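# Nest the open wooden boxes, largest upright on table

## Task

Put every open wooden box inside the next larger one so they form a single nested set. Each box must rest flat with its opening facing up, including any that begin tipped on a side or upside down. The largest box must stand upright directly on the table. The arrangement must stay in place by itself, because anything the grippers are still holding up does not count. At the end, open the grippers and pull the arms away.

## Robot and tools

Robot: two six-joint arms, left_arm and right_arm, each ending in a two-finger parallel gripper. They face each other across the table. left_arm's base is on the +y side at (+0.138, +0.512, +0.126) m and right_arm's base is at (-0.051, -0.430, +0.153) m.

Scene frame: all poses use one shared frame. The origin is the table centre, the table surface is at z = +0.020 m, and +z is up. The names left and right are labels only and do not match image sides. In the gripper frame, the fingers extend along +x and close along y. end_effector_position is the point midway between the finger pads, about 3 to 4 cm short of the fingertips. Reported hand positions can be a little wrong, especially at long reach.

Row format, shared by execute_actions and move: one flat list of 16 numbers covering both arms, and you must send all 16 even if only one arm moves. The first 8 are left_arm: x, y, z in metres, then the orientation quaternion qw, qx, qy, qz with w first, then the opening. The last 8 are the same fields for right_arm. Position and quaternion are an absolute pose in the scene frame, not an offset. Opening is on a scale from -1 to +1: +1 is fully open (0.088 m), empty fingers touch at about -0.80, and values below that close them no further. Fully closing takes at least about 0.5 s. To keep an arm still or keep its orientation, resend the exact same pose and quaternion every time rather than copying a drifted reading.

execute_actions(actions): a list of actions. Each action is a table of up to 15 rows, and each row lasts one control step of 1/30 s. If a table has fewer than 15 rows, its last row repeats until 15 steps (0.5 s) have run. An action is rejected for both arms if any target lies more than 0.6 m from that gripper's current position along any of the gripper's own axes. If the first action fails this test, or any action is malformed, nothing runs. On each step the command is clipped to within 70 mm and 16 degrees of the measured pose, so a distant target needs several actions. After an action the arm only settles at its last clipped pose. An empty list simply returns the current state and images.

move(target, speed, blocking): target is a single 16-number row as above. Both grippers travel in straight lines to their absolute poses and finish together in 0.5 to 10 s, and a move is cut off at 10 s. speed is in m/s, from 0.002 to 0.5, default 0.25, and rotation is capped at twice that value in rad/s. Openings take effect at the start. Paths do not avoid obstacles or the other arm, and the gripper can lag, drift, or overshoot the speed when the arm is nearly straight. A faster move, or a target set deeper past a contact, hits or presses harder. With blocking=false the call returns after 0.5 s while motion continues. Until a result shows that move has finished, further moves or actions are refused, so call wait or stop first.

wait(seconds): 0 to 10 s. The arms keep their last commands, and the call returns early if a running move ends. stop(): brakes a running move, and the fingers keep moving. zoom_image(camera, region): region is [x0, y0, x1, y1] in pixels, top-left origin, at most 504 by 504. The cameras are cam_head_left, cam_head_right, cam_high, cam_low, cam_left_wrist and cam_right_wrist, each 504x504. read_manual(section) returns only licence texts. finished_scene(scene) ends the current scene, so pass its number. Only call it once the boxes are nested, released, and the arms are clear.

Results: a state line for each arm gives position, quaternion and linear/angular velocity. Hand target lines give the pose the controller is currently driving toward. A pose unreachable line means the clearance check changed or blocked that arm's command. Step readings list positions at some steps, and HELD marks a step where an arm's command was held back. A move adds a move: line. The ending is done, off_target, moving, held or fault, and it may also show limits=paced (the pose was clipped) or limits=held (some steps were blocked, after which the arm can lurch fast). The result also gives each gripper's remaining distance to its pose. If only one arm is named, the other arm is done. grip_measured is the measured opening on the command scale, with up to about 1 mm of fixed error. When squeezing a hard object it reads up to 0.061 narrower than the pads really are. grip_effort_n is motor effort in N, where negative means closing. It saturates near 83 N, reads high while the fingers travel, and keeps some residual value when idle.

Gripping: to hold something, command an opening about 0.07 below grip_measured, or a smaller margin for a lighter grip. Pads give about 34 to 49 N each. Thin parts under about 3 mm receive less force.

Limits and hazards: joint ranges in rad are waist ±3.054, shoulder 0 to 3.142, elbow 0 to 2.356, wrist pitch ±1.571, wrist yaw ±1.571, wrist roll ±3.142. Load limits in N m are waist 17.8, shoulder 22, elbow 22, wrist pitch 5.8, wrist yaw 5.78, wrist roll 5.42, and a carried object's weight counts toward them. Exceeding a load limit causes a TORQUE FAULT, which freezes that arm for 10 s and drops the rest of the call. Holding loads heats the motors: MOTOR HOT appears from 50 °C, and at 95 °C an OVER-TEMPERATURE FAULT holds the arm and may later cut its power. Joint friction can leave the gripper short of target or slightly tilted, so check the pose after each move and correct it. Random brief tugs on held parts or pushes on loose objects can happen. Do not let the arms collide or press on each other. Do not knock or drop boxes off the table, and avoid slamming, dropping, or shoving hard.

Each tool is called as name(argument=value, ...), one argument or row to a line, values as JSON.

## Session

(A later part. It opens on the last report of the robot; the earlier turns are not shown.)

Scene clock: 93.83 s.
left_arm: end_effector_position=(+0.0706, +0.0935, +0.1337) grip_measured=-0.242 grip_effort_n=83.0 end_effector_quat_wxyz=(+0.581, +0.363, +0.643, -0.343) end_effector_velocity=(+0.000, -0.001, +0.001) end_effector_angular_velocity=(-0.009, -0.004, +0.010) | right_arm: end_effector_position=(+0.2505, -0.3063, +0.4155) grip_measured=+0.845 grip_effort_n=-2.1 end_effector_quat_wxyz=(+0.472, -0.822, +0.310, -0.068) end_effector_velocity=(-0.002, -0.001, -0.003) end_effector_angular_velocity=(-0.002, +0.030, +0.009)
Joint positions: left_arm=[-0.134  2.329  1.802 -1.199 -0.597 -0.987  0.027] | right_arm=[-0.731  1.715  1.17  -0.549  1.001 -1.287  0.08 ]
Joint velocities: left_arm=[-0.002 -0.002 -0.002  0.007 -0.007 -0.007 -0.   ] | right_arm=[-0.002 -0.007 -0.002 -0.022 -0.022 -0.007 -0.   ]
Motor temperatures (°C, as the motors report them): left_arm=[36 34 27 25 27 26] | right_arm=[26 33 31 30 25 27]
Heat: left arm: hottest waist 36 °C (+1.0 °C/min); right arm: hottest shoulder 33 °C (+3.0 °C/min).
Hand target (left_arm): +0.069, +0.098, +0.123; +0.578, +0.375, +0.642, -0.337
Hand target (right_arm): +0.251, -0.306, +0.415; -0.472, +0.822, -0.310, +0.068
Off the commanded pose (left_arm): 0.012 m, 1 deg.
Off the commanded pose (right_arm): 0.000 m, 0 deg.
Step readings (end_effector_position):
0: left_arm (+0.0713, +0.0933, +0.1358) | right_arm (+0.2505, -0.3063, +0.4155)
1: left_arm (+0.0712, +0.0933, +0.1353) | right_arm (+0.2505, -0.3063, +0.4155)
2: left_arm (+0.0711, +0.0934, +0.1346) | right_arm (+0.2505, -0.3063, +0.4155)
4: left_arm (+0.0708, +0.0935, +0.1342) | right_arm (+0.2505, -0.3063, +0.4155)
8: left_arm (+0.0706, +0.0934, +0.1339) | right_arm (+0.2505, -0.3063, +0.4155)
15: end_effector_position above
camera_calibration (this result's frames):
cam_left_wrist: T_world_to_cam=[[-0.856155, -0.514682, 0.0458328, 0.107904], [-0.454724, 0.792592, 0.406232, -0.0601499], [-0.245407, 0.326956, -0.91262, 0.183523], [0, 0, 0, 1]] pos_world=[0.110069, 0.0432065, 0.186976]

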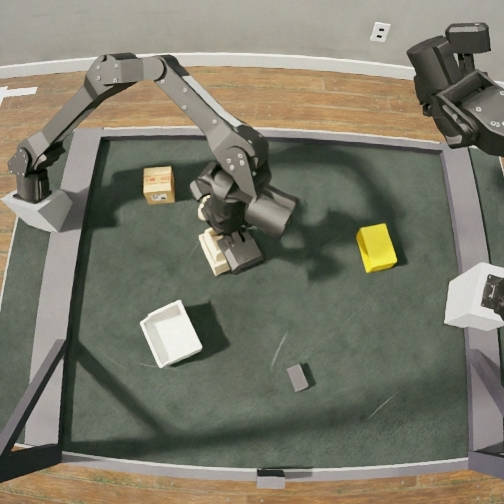

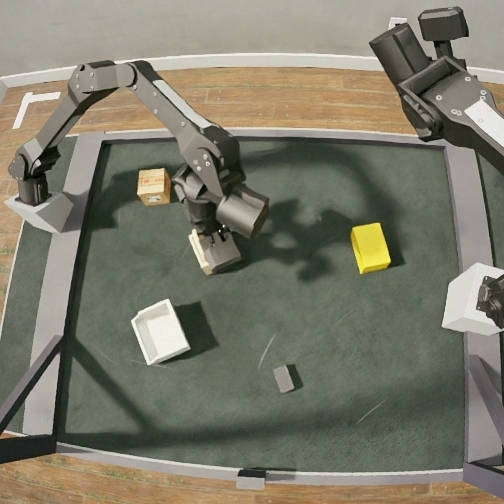

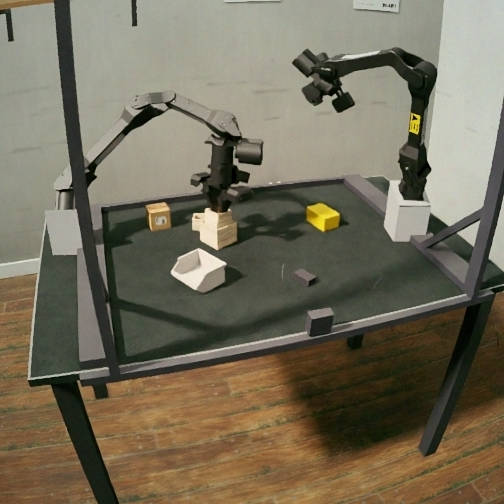

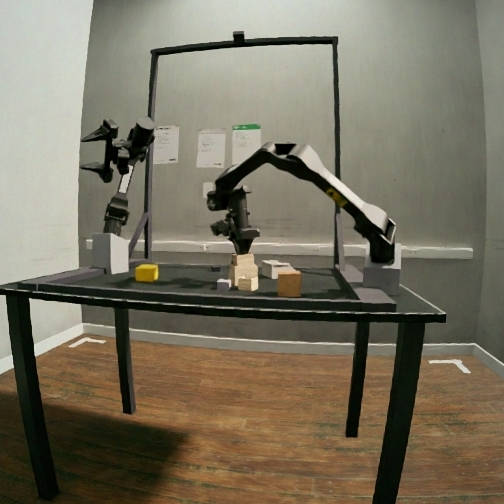

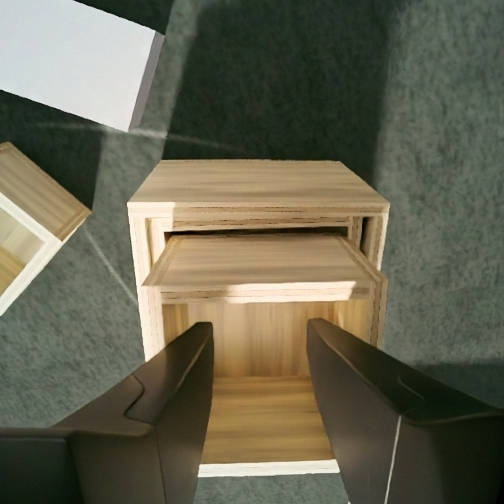

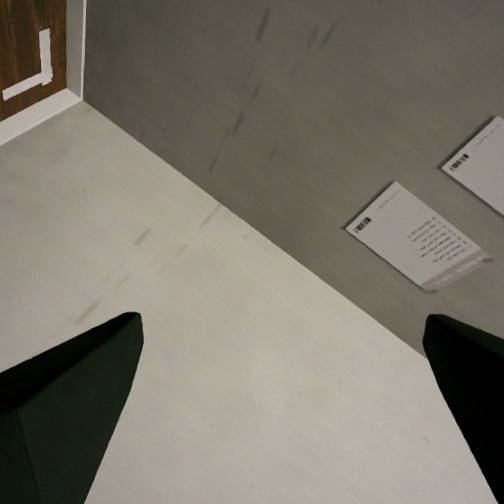

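execute_actions(
  actions=[
    [[0.0700,0.0920,0.1275,0.5780,0.3744,0.6419,-0.3371,-0.15,0.2505,-0.3063,0.4155,0.472,-0.822,0.310,-0.068,0.845]],
  ],
)

zoom_image(
  camera="cam_left_wrist",
  region=[135, 180, 265, 260],
)

zoom_image(
  camera="cam_left_wrist",
  region=[265, 180, 395, 260],
)

Scene clock: 94.53 s.
left_arm: end_effector_position=(+0.0708, +0.0926, +0.1347) grip_measured=-0.242 grip_effort_n=83.0 end_effector_quat_wxyz=(+0.578, +0.368, +0.643, -0.342) end_effector_velocity=(+0.003, +0.004, -0.002) end_effector_angular_velocity=(+0.017, -0.016, -0.008) | right_arm: end_effector_position=(+0.2505, -0.3063, +0.4155) grip_measured=+0.845 grip_effort_n=-2.1 end_effector_quat_wxyz=(+0.472, -0.822, +0.310, -0.068) end_effector_velocity=(-0.002, -0.003, -0.004) end_effector_angular_velocity=(-0.015, +0.030, -0.003)
Joint positions: left_arm=[-0.134  2.34   1.826 -1.222 -0.596 -0.987  0.027] | right_arm=[-0.731  1.715  1.17  -0.549  1.001 -1.287  0.08 ]
Joint velocities: left_arm=[ 0.002  0.002 -0.002 -0.022 -0.007 -0.007 -0.   ] | right_arm=[-0.002 -0.002 -0.007 -0.022 -0.007 -0.007 -0.   ]
Motor temperatures (°C, as the motors report them): left_arm=[36 34 27 25 27 26] | right_arm=[26 33 32 30 25 27]
Heat: left arm: hottest waist 36 °C (+1.0 °C/min); right arm: hottest shoulder 33 °C (+3.0 °C/min).
Hand target (left_arm): +0.070, +0.092, +0.128; +0.578, +0.374, +0.642, -0.337
Hand target (right_arm): +0.251, -0.306, +0.415; -0.472, +0.822, -0.310, +0.068
Off the commanded pose (left_arm): 0.007 m, 1 deg.
Off the commanded pose (right_arm): 0.000 m, 0 deg.
Step readings (end_effector_position):
0: left_arm (+0.0706, +0.0935, +0.1337) | right_arm (+0.2505, -0.3063, +0.4155)
1: left_arm (+0.0707, +0.0933, +0.1339) | right_arm (+0.2505, -0.3063, +0.4155)
2: left_arm (+0.0710, +0.0930, +0.1346) | right_arm (+0.2505, -0.3063, +0.4155)
4: left_arm (+0.0710, +0.0928, +0.1347) | right_arm (+0.2505, -0.3063, +0.4155)
8: left_arm (+0.0709, +0.0926, +0.1348) | right_arm (+0.2505, -0.3063, +0.4155)
15: end_effector_position above
camera_calibration (this result's frames):
cam_left_wrist: T_world_to_cam=[[-0.859903, -0.508925, 0.0395181, 0.108148], [-0.449895, 0.792184, 0.412359, -0.0609222], [-0.241165, 0.33681, -0.910164, 0.18326], [0, 0, 0, 1]] pos_world=[0.109784, 0.0415773, 0.187644]

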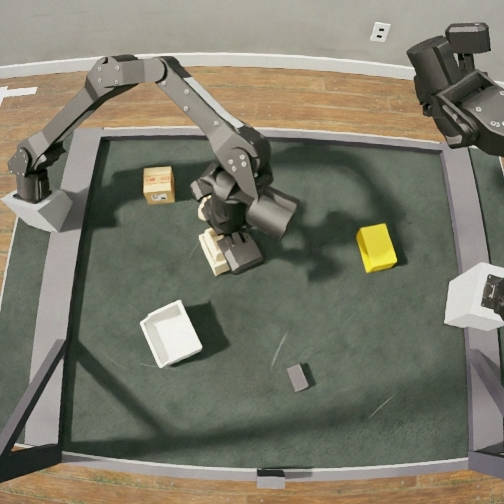

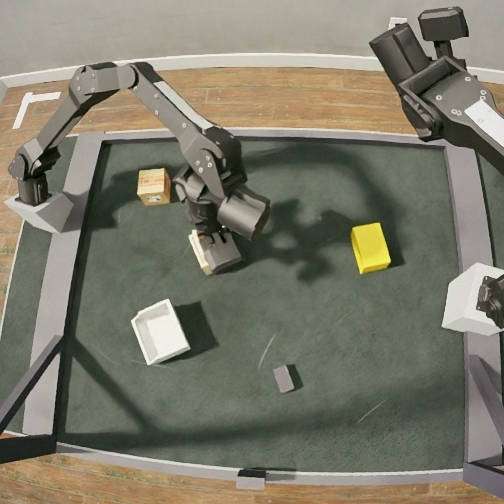

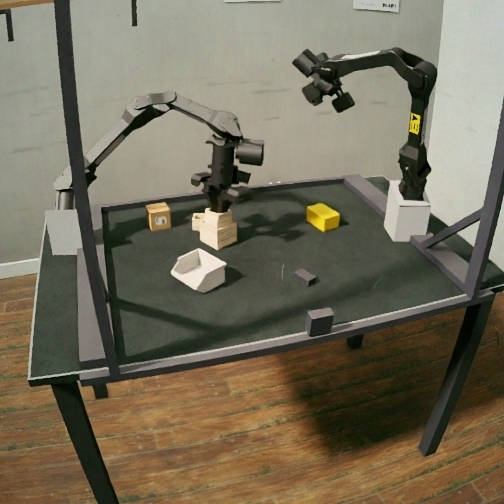

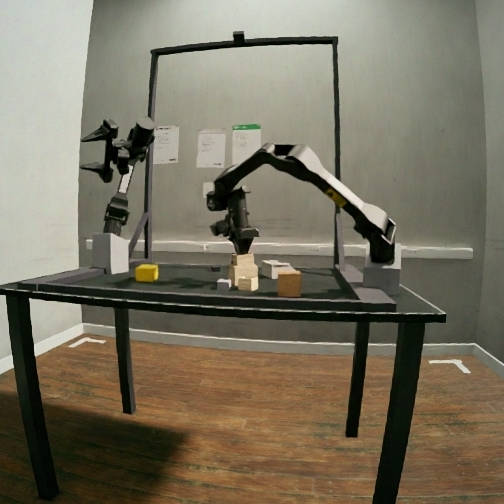

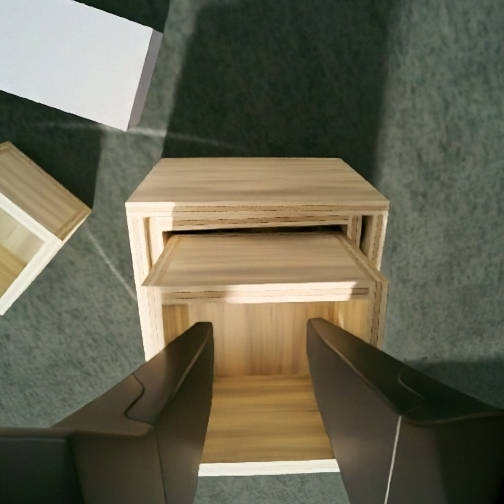

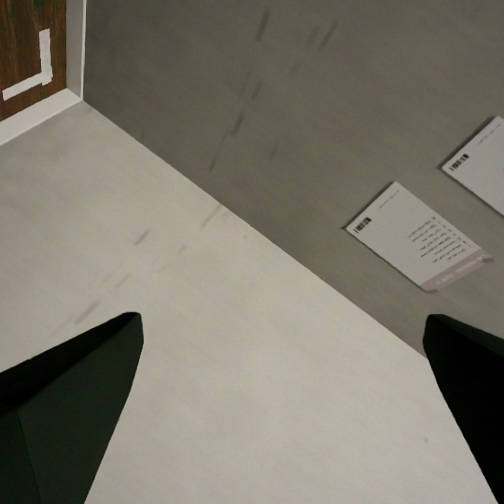

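Region (135, 180, 265, 260) of cam_left_wrist's 504x504 image, scaled by 3.877, with more detail than that image has; it fills the top 310 rows of this view, and the rest is white.

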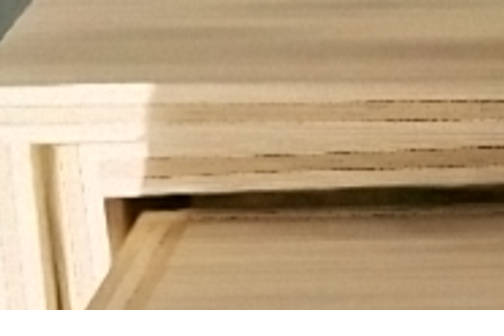

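Region (265, 180, 395, 260) of cam_left_wrist's 504x504 image, scaled by 3.877, with more detail than that image has; it fills the top 310 rows of this view, and the rest is white.

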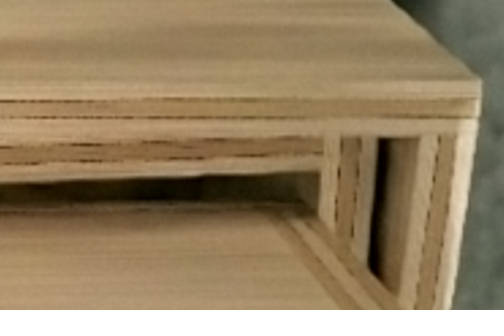

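execute_actions(
  actions=[
    [[0.0712,0.0880,0.1275,0.5800,0.3700,0.6445,-0.3335,-0.15,0.2505,-0.3063,0.4155,0.472,-0.822,0.310,-0.068,0.845]],
  ],
)

zoom_image(
  camera="cam_left_wrist",
  region=[135, 180, 265, 260],
)

zoom_image(
  camera="cam_left_wrist",
  region=[265, 180, 395, 260],
)

Scene clock: 95.17 s.
left_arm: end_effector_position=(+0.0727, +0.0889, +0.1320) grip_measured=-0.242 grip_effort_n=83.0 end_effector_quat_wxyz=(+0.580, +0.367, +0.645, -0.337) end_effector_velocity=(+0.001, +0.001, +0.001) end_effector_angular_velocity=(-0.000, -0.008, -0.014) | right_arm: end_effector_position=(+0.2505, -0.3063, +0.4155) grip_measured=+0.845 grip_effort_n=-2.1 end_effector_quat_wxyz=(+0.472, -0.822, +0.310, -0.068) end_effector_velocity=(+0.002, +0.001, -0.003) end_effector_angular_velocity=(+0.020, +0.006, +0.011)
Joint positions: left_arm=[-0.124  2.354  1.848 -1.229 -0.596 -0.987  0.027] | right_arm=[-0.731  1.715  1.17  -0.549  1.001 -1.287  0.08 ]
Joint velocities: left_arm=[-0.002 -0.002 -0.002 -0.007 -0.007  0.007 -0.   ] | right_arm=[-0.002  0.002 -0.002  0.007 -0.022  0.007 -0.   ]
Motor temperatures (°C, as the motors report them): left_arm=[36 34 27 25 27 26] | right_arm=[26 33 32 30 25 27]
Heat: left arm: hottest waist 36 °C (+1.0 °C/min); right arm: hottest shoulder 33 °C (+3.0 °C/min).
Hand target (left_arm): +0.071, +0.088, +0.128; +0.580, +0.370, +0.645, -0.334
Hand target (right_arm): +0.251, -0.306, +0.415; -0.472, +0.822, -0.310, +0.068
Off the commanded pose (left_arm): 0.005 m, 1 deg.
Off the commanded pose (right_arm): 0.000 m, 0 deg.
Step readings (end_effector_position):
0: left_arm (+0.0708, +0.0926, +0.1348) | right_arm (+0.2505, -0.3063, +0.4155)
1: left_arm (+0.0708, +0.0924, +0.1347) | right_arm (+0.2505, -0.3063, +0.4155)
2: left_arm (+0.0710, +0.0918, +0.1348) | right_arm (+0.2505, -0.3063, +0.4155)
4: left_arm (+0.0715, +0.0907, +0.1344) | right_arm (+0.2505, -0.3063, +0.4155)
8: left_arm (+0.0728, +0.0889, +0.1330) | right_arm (+0.2505, -0.3063, +0.4155)
15: end_effector_position above
camera_calibration (this result's frames):
cam_left_wrist: T_world_to_cam=[[-0.855576, -0.516455, 0.0355478, 0.108859], [-0.457419, 0.786356, 0.415227, -0.0553431], [-0.242399, 0.338998, -0.909023, 0.18224], [0, 0, 0, 1]] pos_world=[0.111997, 0.0379608, 0.184771]

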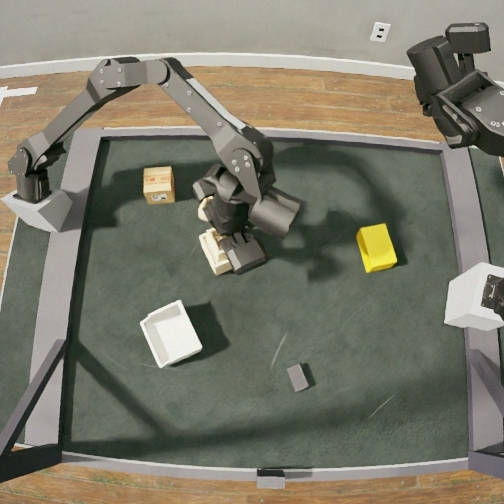

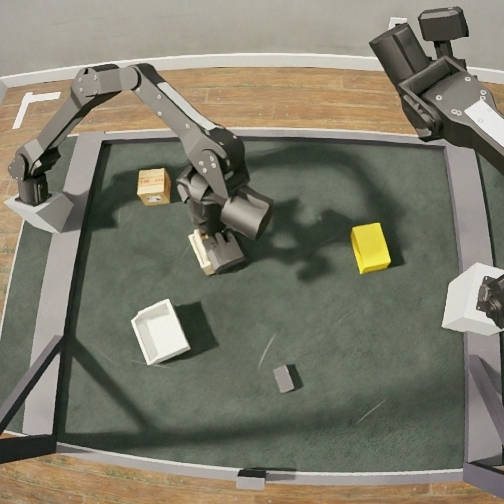

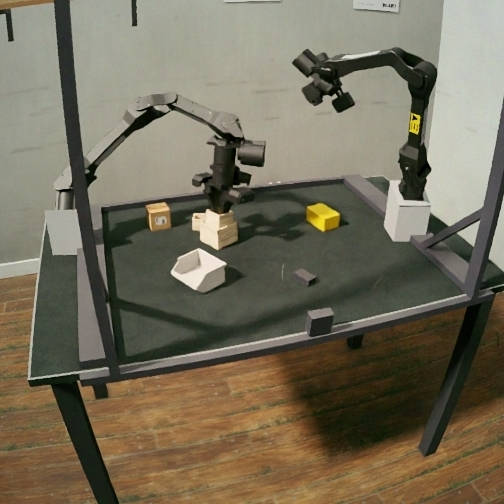

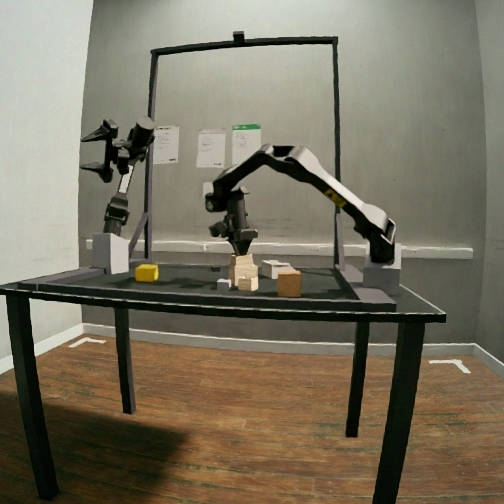

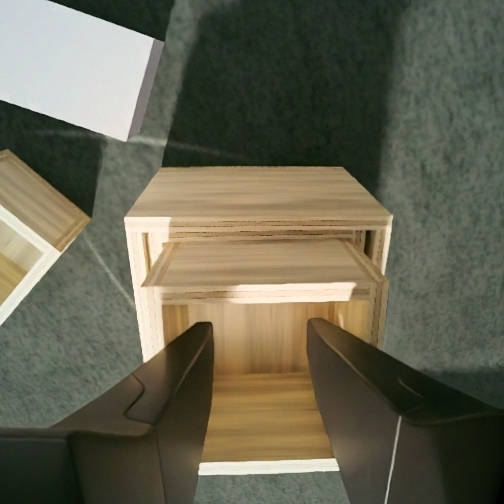

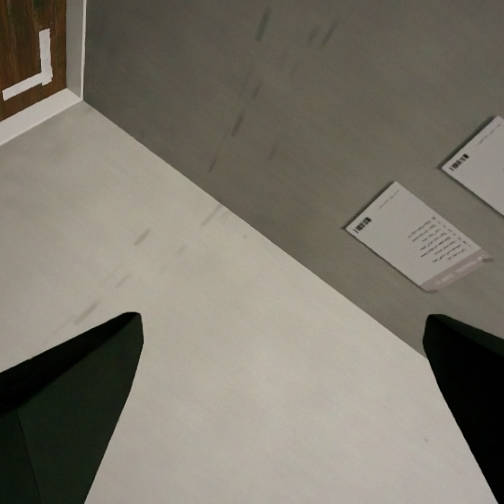

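Region (135, 180, 265, 260) of cam_left_wrist's 504x504 image, scaled by 3.877, with more detail than that image has; it fills the top 310 rows of this view, and the rest is white.

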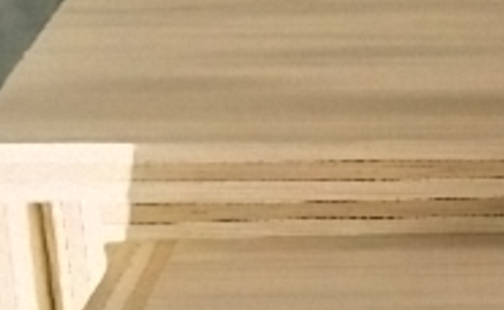

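Region (265, 180, 395, 260) of cam_left_wrist's 504x504 image, scaled by 3.877, with more detail than that image has; it fills the top 310 rows of this view, and the rest is white.

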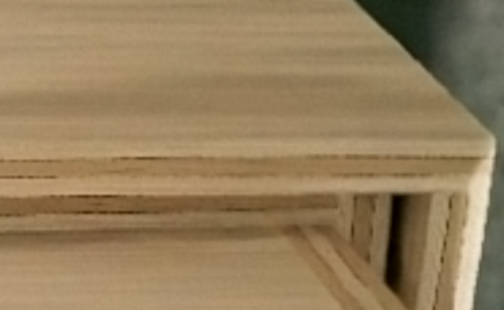

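execute_actions(
  actions=[
    [[0.0710,0.0885,0.124,0.5800,0.3700,0.6445,-0.3335,-0.15,0.2505,-0.3063,0.4155,0.472,-0.822,0.310,-0.068,0.845],[0.0710,0.0885,0.122,0.5800,0.3700,0.6445,-0.3335,-0.15,0.2505,-0.3063,0.4155,0.472,-0.822,0.310,-0.068,0.845],[0.0708,0.0890,0.120,0.5800,0.3700,0.6445,-0.3335,-0.15,0.2505,-0.3063,0.4155,0.472,-0.822,0.310,-0.068,0.845]],
  ],
)

zoom_image(
  camera="cam_left_wrist",
  region=[120, 180, 400, 320],
)

Scene clock: 95.90 s.
left_arm: end_effector_position=(+0.0728, +0.0855, +0.1289) grip_measured=-0.242 grip_effort_n=83.0 end_effector_quat_wxyz=(+0.582, +0.359, +0.647, -0.337) end_effector_velocity=(+0.002, +0.001, -0.001) end_effector_angular_velocity=(-0.003, -0.023, -0.018) | right_arm: end_effector_position=(+0.2505, -0.3063, +0.4155) grip_measured=+0.845 grip_effort_n=-2.1 end_effector_quat_wxyz=(+0.472, -0.822, +0.310, -0.068) end_effector_velocity=(-0.003, -0.002, -0.001) end_effector_angular_velocity=(+0.002, +0.013, -0.003)
Joint positions: left_arm=[-0.117  2.354  1.844 -1.205 -0.596 -0.984  0.027] | right_arm=[-0.731  1.715  1.17  -0.549  1.001 -1.287  0.08 ]
Joint velocities: left_arm=[-0.002  0.002 -0.002 -0.007 -0.022  0.007 -0.   ] | right_arm=[-0.002 -0.007 -0.002 -0.022 -0.007  0.007 -0.   ]
Motor temperatures (°C, as the motors report them): left_arm=[37 34 27 25 27 26] | right_arm=[26 33 32 30 25 27]
Heat: left arm: hottest waist 37 °C (+2.0 °C/min); right arm: hottest shoulder 33 °C (+3.0 °C/min).
Hand target (left_arm): +0.071, +0.089, +0.120; +0.580, +0.370, +0.645, -0.334
Hand target (right_arm): +0.251, -0.306, +0.415; -0.472, +0.822, -0.310, +0.068
Off the commanded pose (left_arm): 0.010 m, 1 deg.
Off the commanded pose (right_arm): 0.000 m, 0 deg.
Step readings (end_effector_position):
0: left_arm (+0.0727, +0.0889, +0.1320) | right_arm (+0.2505, -0.3063, +0.4155)
1: left_arm (+0.0727, +0.0889, +0.1320) | right_arm (+0.2505, -0.3063, +0.4155)
2: left_arm (+0.0727, +0.0888, +0.1319) | right_arm (+0.2505, -0.3063, +0.4155)
4: left_arm (+0.0724, +0.0870, +0.1313) | right_arm (+0.2505, -0.3063, +0.4155)
8: left_arm (+0.0730, +0.0854, +0.1296) | right_arm (+0.2505, -0.3063, +0.4155)
15: end_effector_position above
camera_calibration (this result's frames):
cam_left_wrist: T_world_to_cam=[[-0.847519, -0.528853, 0.0450119, 0.106609], [-0.467034, 0.783359, 0.410155, -0.0496511], [-0.252172, 0.326592, -0.910904, 0.182574], [0, 0, 0, 1]] pos_world=[0.113205, 0.035648, 0.181873]

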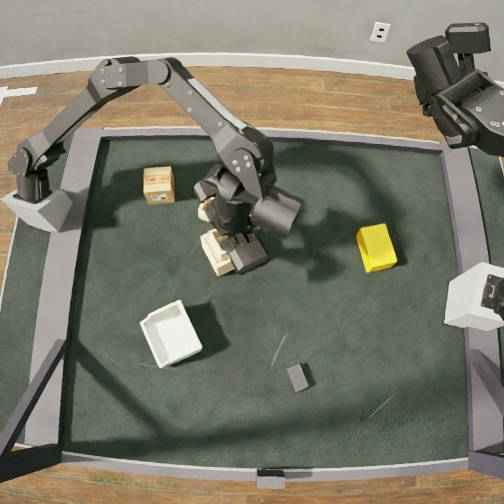

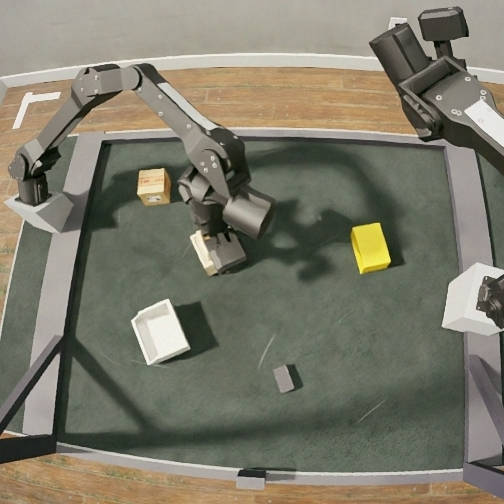

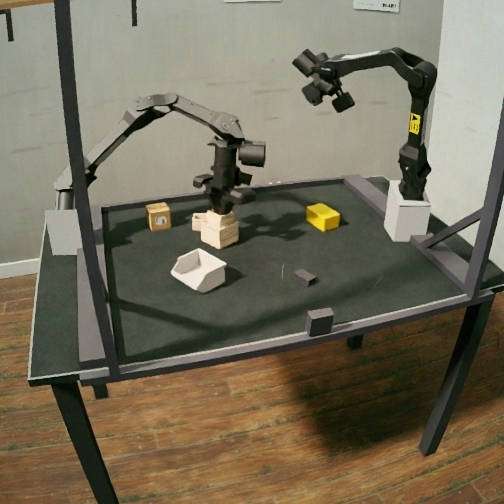

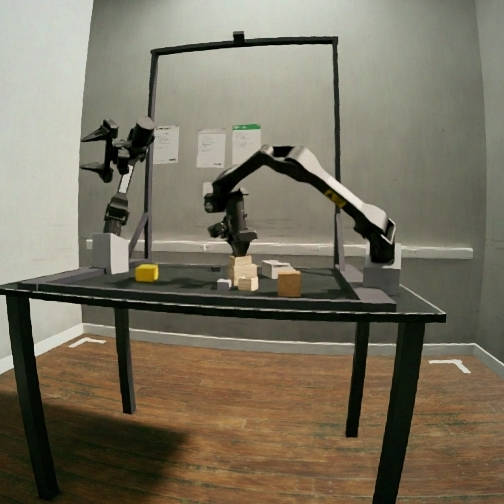

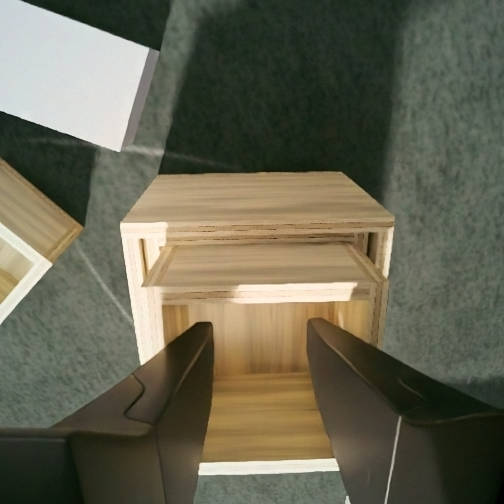

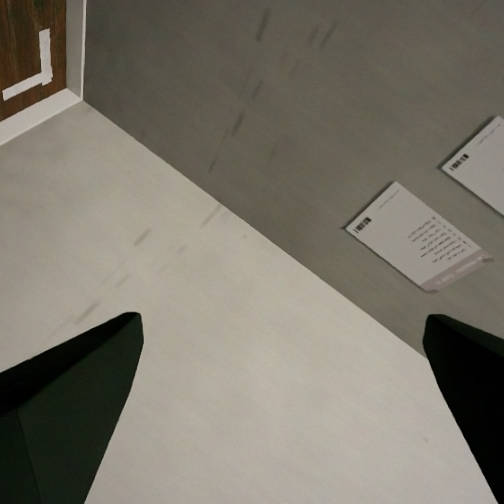

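Region (120, 180, 400, 320) of cam_left_wrist's 504x504 image, scaled by 1.800, with more detail than that image has.

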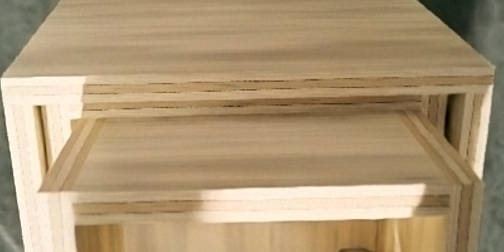

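execute_actions(
  actions=[
    [[0.0706,0.0900,0.120,0.5900,0.3640,0.6380,-0.3362,-0.15,0.2505,-0.3063,0.4155,0.472,-0.822,0.310,-0.068,0.845],[0.0703,0.0915,0.119,0.5950,0.3605,0.6345,-0.3376,-0.15,0.2505,-0.3063,0.4155,0.472,-0.822,0.310,-0.068,0.845],[0.0700,0.0930,0.118,0.5992,0.3572,0.6314,-0.3390,-0.15,0.2505,-0.3063,0.4155,0.472,-0.822,0.310,-0.068,0.845]],
  ],
)

zoom_image(
  camera="cam_left_wrist",
  region=[120, 180, 400, 320],
)

Scene clock: 96.53 s.
left_arm: end_effector_position=(+0.0680, +0.0923, +0.1150) grip_measured=-0.242 grip_effort_n=83.0 end_effector_quat_wxyz=(+0.597, +0.361, +0.632, -0.338) end_effector_velocity=(+0.001, +0.004, -0.001) end_effector_angular_velocity=(+0.008, -0.012, -0.006) | right_arm: end_effector_position=(+0.2505, -0.3063, +0.4155) grip_measured=+0.845 grip_effort_n=-2.1 end_effector_quat_wxyz=(+0.472, -0.822, +0.310, -0.068) end_effector_velocity=(-0.001, -0.003, -0.005) end_effector_angular_velocity=(-0.010, +0.022, -0.001)
Joint positions: left_arm=[-0.121  2.351  1.762 -1.127 -0.639 -0.984  0.027] | right_arm=[-0.731  1.715  1.17  -0.549  1.001 -1.287  0.08 ]
Joint velocities: left_arm=[-0.002 -0.002 -0.012 -0.007 -0.007 -0.007 -0.   ] | right_arm=[-0.002 -0.002 -0.012 -0.007 -0.007 -0.007 -0.   ]
Motor temperatures (°C, as the motors report them): left_arm=[37 34 27 25 27 26] | right_arm=[26 33 32 30 25 27]
Heat: left arm: hottest waist 37 °C (+2.0 °C/min); right arm: hottest shoulder 33 °C (+3.0 °C/min).
Hand target (left_arm): +0.070, +0.093, +0.118; +0.599, +0.357, +0.631, -0.339
Hand target (right_arm): +0.251, -0.306, +0.415; -0.472, +0.822, -0.310, +0.068
Off the commanded pose (left_arm): 0.004 m, 0 deg.
Off the commanded pose (right_arm): 0.000 m, 0 deg.
Step readings (end_effector_position):
0: left_arm (+0.0728, +0.0855, +0.1289) | right_arm (+0.2505, -0.3063, +0.4155)
1: left_arm (+0.0725, +0.0857, +0.1283) | right_arm (+0.2505, -0.3063, +0.4155)
2: left_arm (+0.0721, +0.0859, +0.1264) | right_arm (+0.2505, -0.3063, +0.4155)
4: left_arm (+0.0710, +0.0874, +0.1223) | right_arm (+0.2505, -0.3063, +0.4155)
8: left_arm (+0.0688, +0.0924, +0.1160) | right_arm (+0.2505, -0.3063, +0.4155)
15: end_effector_position above
camera_calibration (this result's frames):
cam_left_wrist: T_world_to_cam=[[-0.851734, -0.523433, 0.02383, 0.109012], [-0.477464, 0.794058, 0.376164, -0.047894], [-0.215819, 0.309014, -0.926246, 0.167374], [0, 0, 0, 1]] pos_world=[0.106104, 0.0433701, 0.170448]

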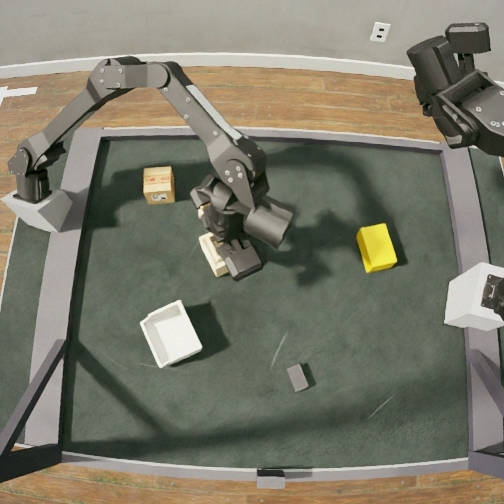

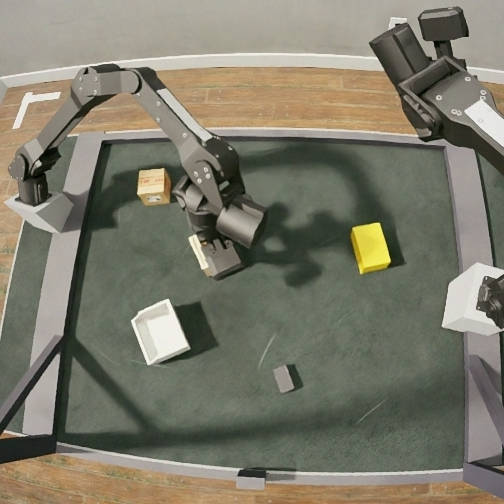

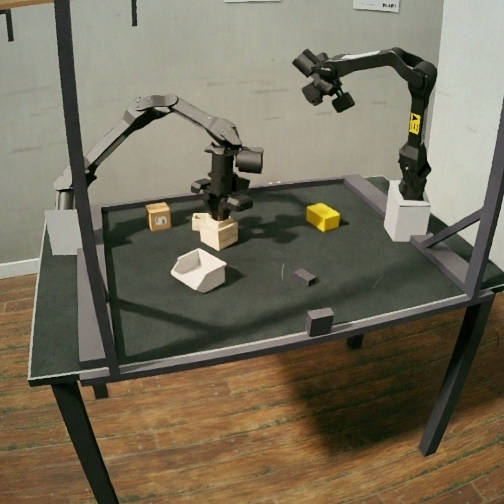

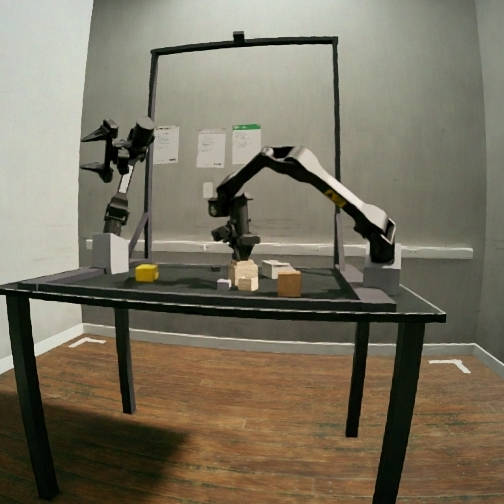

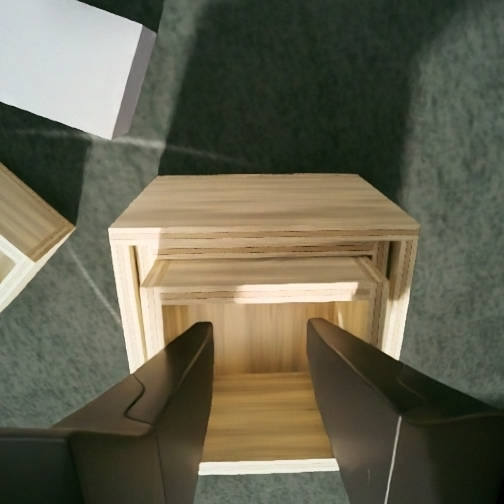

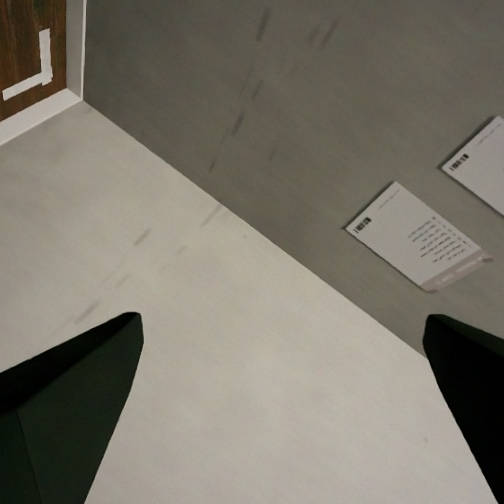

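Region (120, 180, 400, 320) of cam_left_wrist's 504x504 image, scaled by 1.800, with more detail than that image has.

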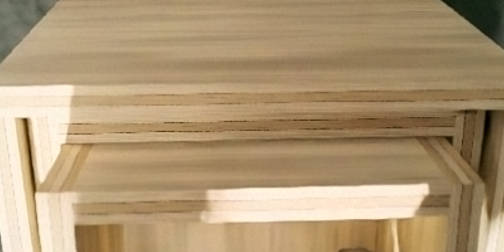

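execute_actions(
  actions=[
    [[0.0695,0.0940,0.112,0.6050,0.3540,0.6260,-0.3420,-0.15,0.2505,-0.3063,0.4155,0.472,-0.822,0.310,-0.068,0.845],[0.0693,0.0945,0.109,0.6050,0.3540,0.6260,-0.3420,-0.15,0.2505,-0.3063,0.4155,0.472,-0.822,0.310,-0.068,0.845],[0.0692,0.0950,0.106,0.6100,0.3510,0.6210,-0.3450,-0.15,0.2505,-0.3063,0.4155,0.472,-0.822,0.310,-0.068,0.845],[0.0691,0.0955,0.103,0.6100,0.3510,0.6210,-0.3450,-0.15,0.2505,-0.3063,0.4155,0.472,-0.822,0.310,-0.068,0.845],[0.0690,0.0960,0.100,0.6155,0.3482,0.6155,-0.3482,-0.15,0.2505,-0.3063,0.4155,0.472,-0.822,0.310,-0.068,0.845],[0.0690,0.0965,0.097,0.6155,0.3482,0.6155,-0.3482,-0.15,0.2505,-0.3063,0.4155,0.472,-0.822,0.310,-0.068,0.845],[0.0690,0.0965,0.095,0.6155,0.3482,0.6155,-0.3482,-0.15,0.2505,-0.3063,0.4155,0.472,-0.822,0.310,-0.068,0.845]],
  ],
)

Scene clock: 97.23 s.
left_arm: end_effector_position=(+0.0651, +0.0964, +0.0932) grip_measured=-0.242 grip_effort_n=83.0 end_effector_quat_wxyz=(+0.614, +0.351, +0.616, -0.347) end_effector_velocity=(+0.001, +0.004, -0.003) end_effector_angular_velocity=(-0.008, -0.020, -0.011) | right_arm: end_effector_position=(+0.2505, -0.3063, +0.4155) grip_measured=+0.845 grip_effort_n=-2.1 end_effector_quat_wxyz=(+0.472, -0.822, +0.310, -0.068) end_effector_velocity=(-0.000, -0.000, +0.000) end_effector_angular_velocity=(-0.002, +0.010, +0.003)
Joint positions: left_arm=[-0.109  2.34   1.645 -0.973 -0.684 -0.948  0.027] | right_arm=[-0.731  1.715  1.17  -0.549  1.001 -1.287  0.08 ]
Joint velocities: left_arm=[-0.002 -0.007 -0.032  0.022 -0.022  0.007 -0.   ] | right_arm=[-0.002 -0.002  0.002 -0.007 -0.007 -0.007 -0.   ]
Motor temperatures (°C, as the motors report them): left_arm=[37 34 27 25 27 26] | right_arm=[26 33 32 30 25 27]
Heat: left arm: hottest waist 37 °C (+2.0 °C/min); right arm: hottest shoulder 33 °C (+3.0 °C/min).
Hand target (left_arm): +0.069, +0.096, +0.095; +0.615, +0.348, +0.616, -0.348
Hand target (right_arm): +0.251, -0.306, +0.415; -0.472, +0.822, -0.310, +0.068
Off the commanded pose (left_arm): 0.004 m, 0 deg.
Off the commanded pose (right_arm): 0.000 m, 0 deg.
Step readings (end_effector_position):
0: left_arm (+0.0680, +0.0924, +0.1148) | right_arm (+0.2505, -0.3063, +0.4155)
1: left_arm (+0.0679, +0.0922, +0.1144) | right_arm (+0.2505, -0.3063, +0.4155)
2: left_arm (+0.0674, +0.0919, +0.1133) | right_arm (+0.2505, -0.3063, +0.4155)
4: left_arm (+0.0667, +0.0926, +0.1102) | right_arm (+0.2505, -0.3063, +0.4155)
8: left_arm (+0.0649, +0.0951, +0.0999) | right_arm (+0.2505, -0.3063, +0.4155)
15: end_effector_position above
camera_calibration (this result's frames):
cam_left_wrist: T_world_to_cam=[[-0.850586, -0.52525, 0.024813, 0.109124], [-0.489724, 0.808474, 0.326404, -0.0403193], [-0.191505, 0.265483, -0.944905, 0.149658], [0, 0, 0, 1]] pos_world=[0.101734, 0.0501827, 0.151865]

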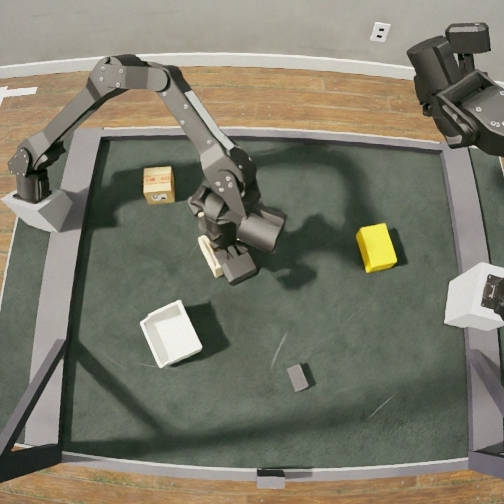

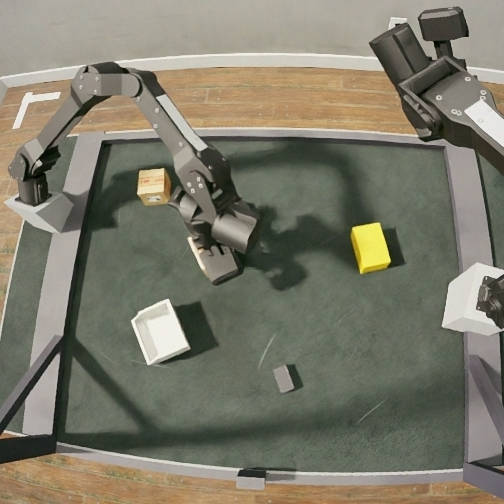

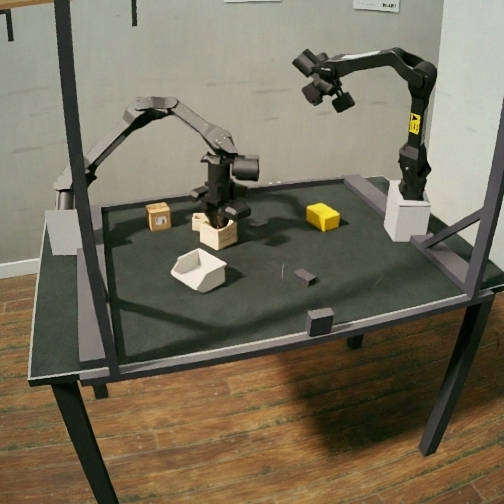

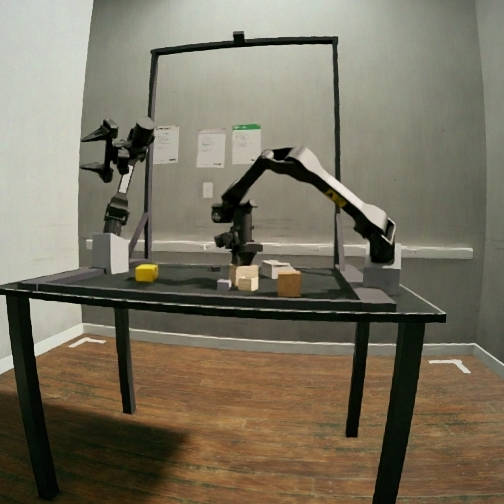

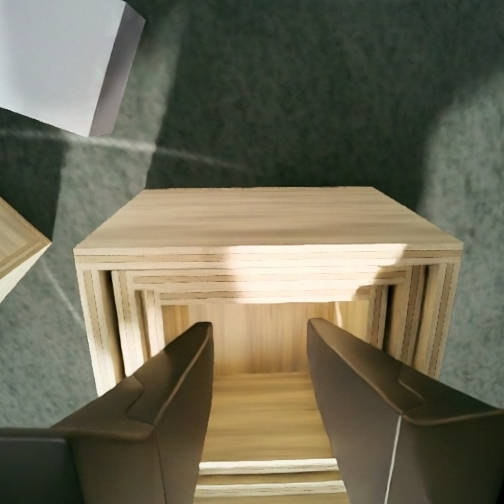

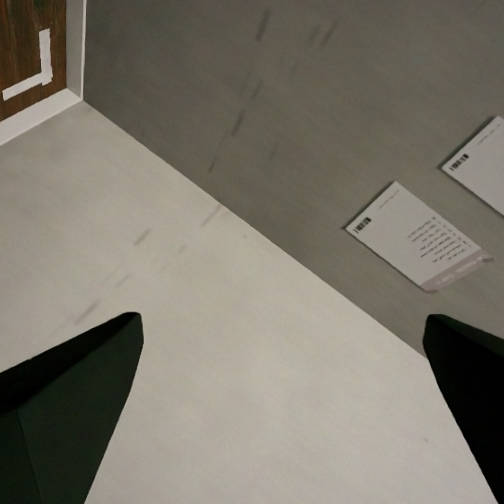

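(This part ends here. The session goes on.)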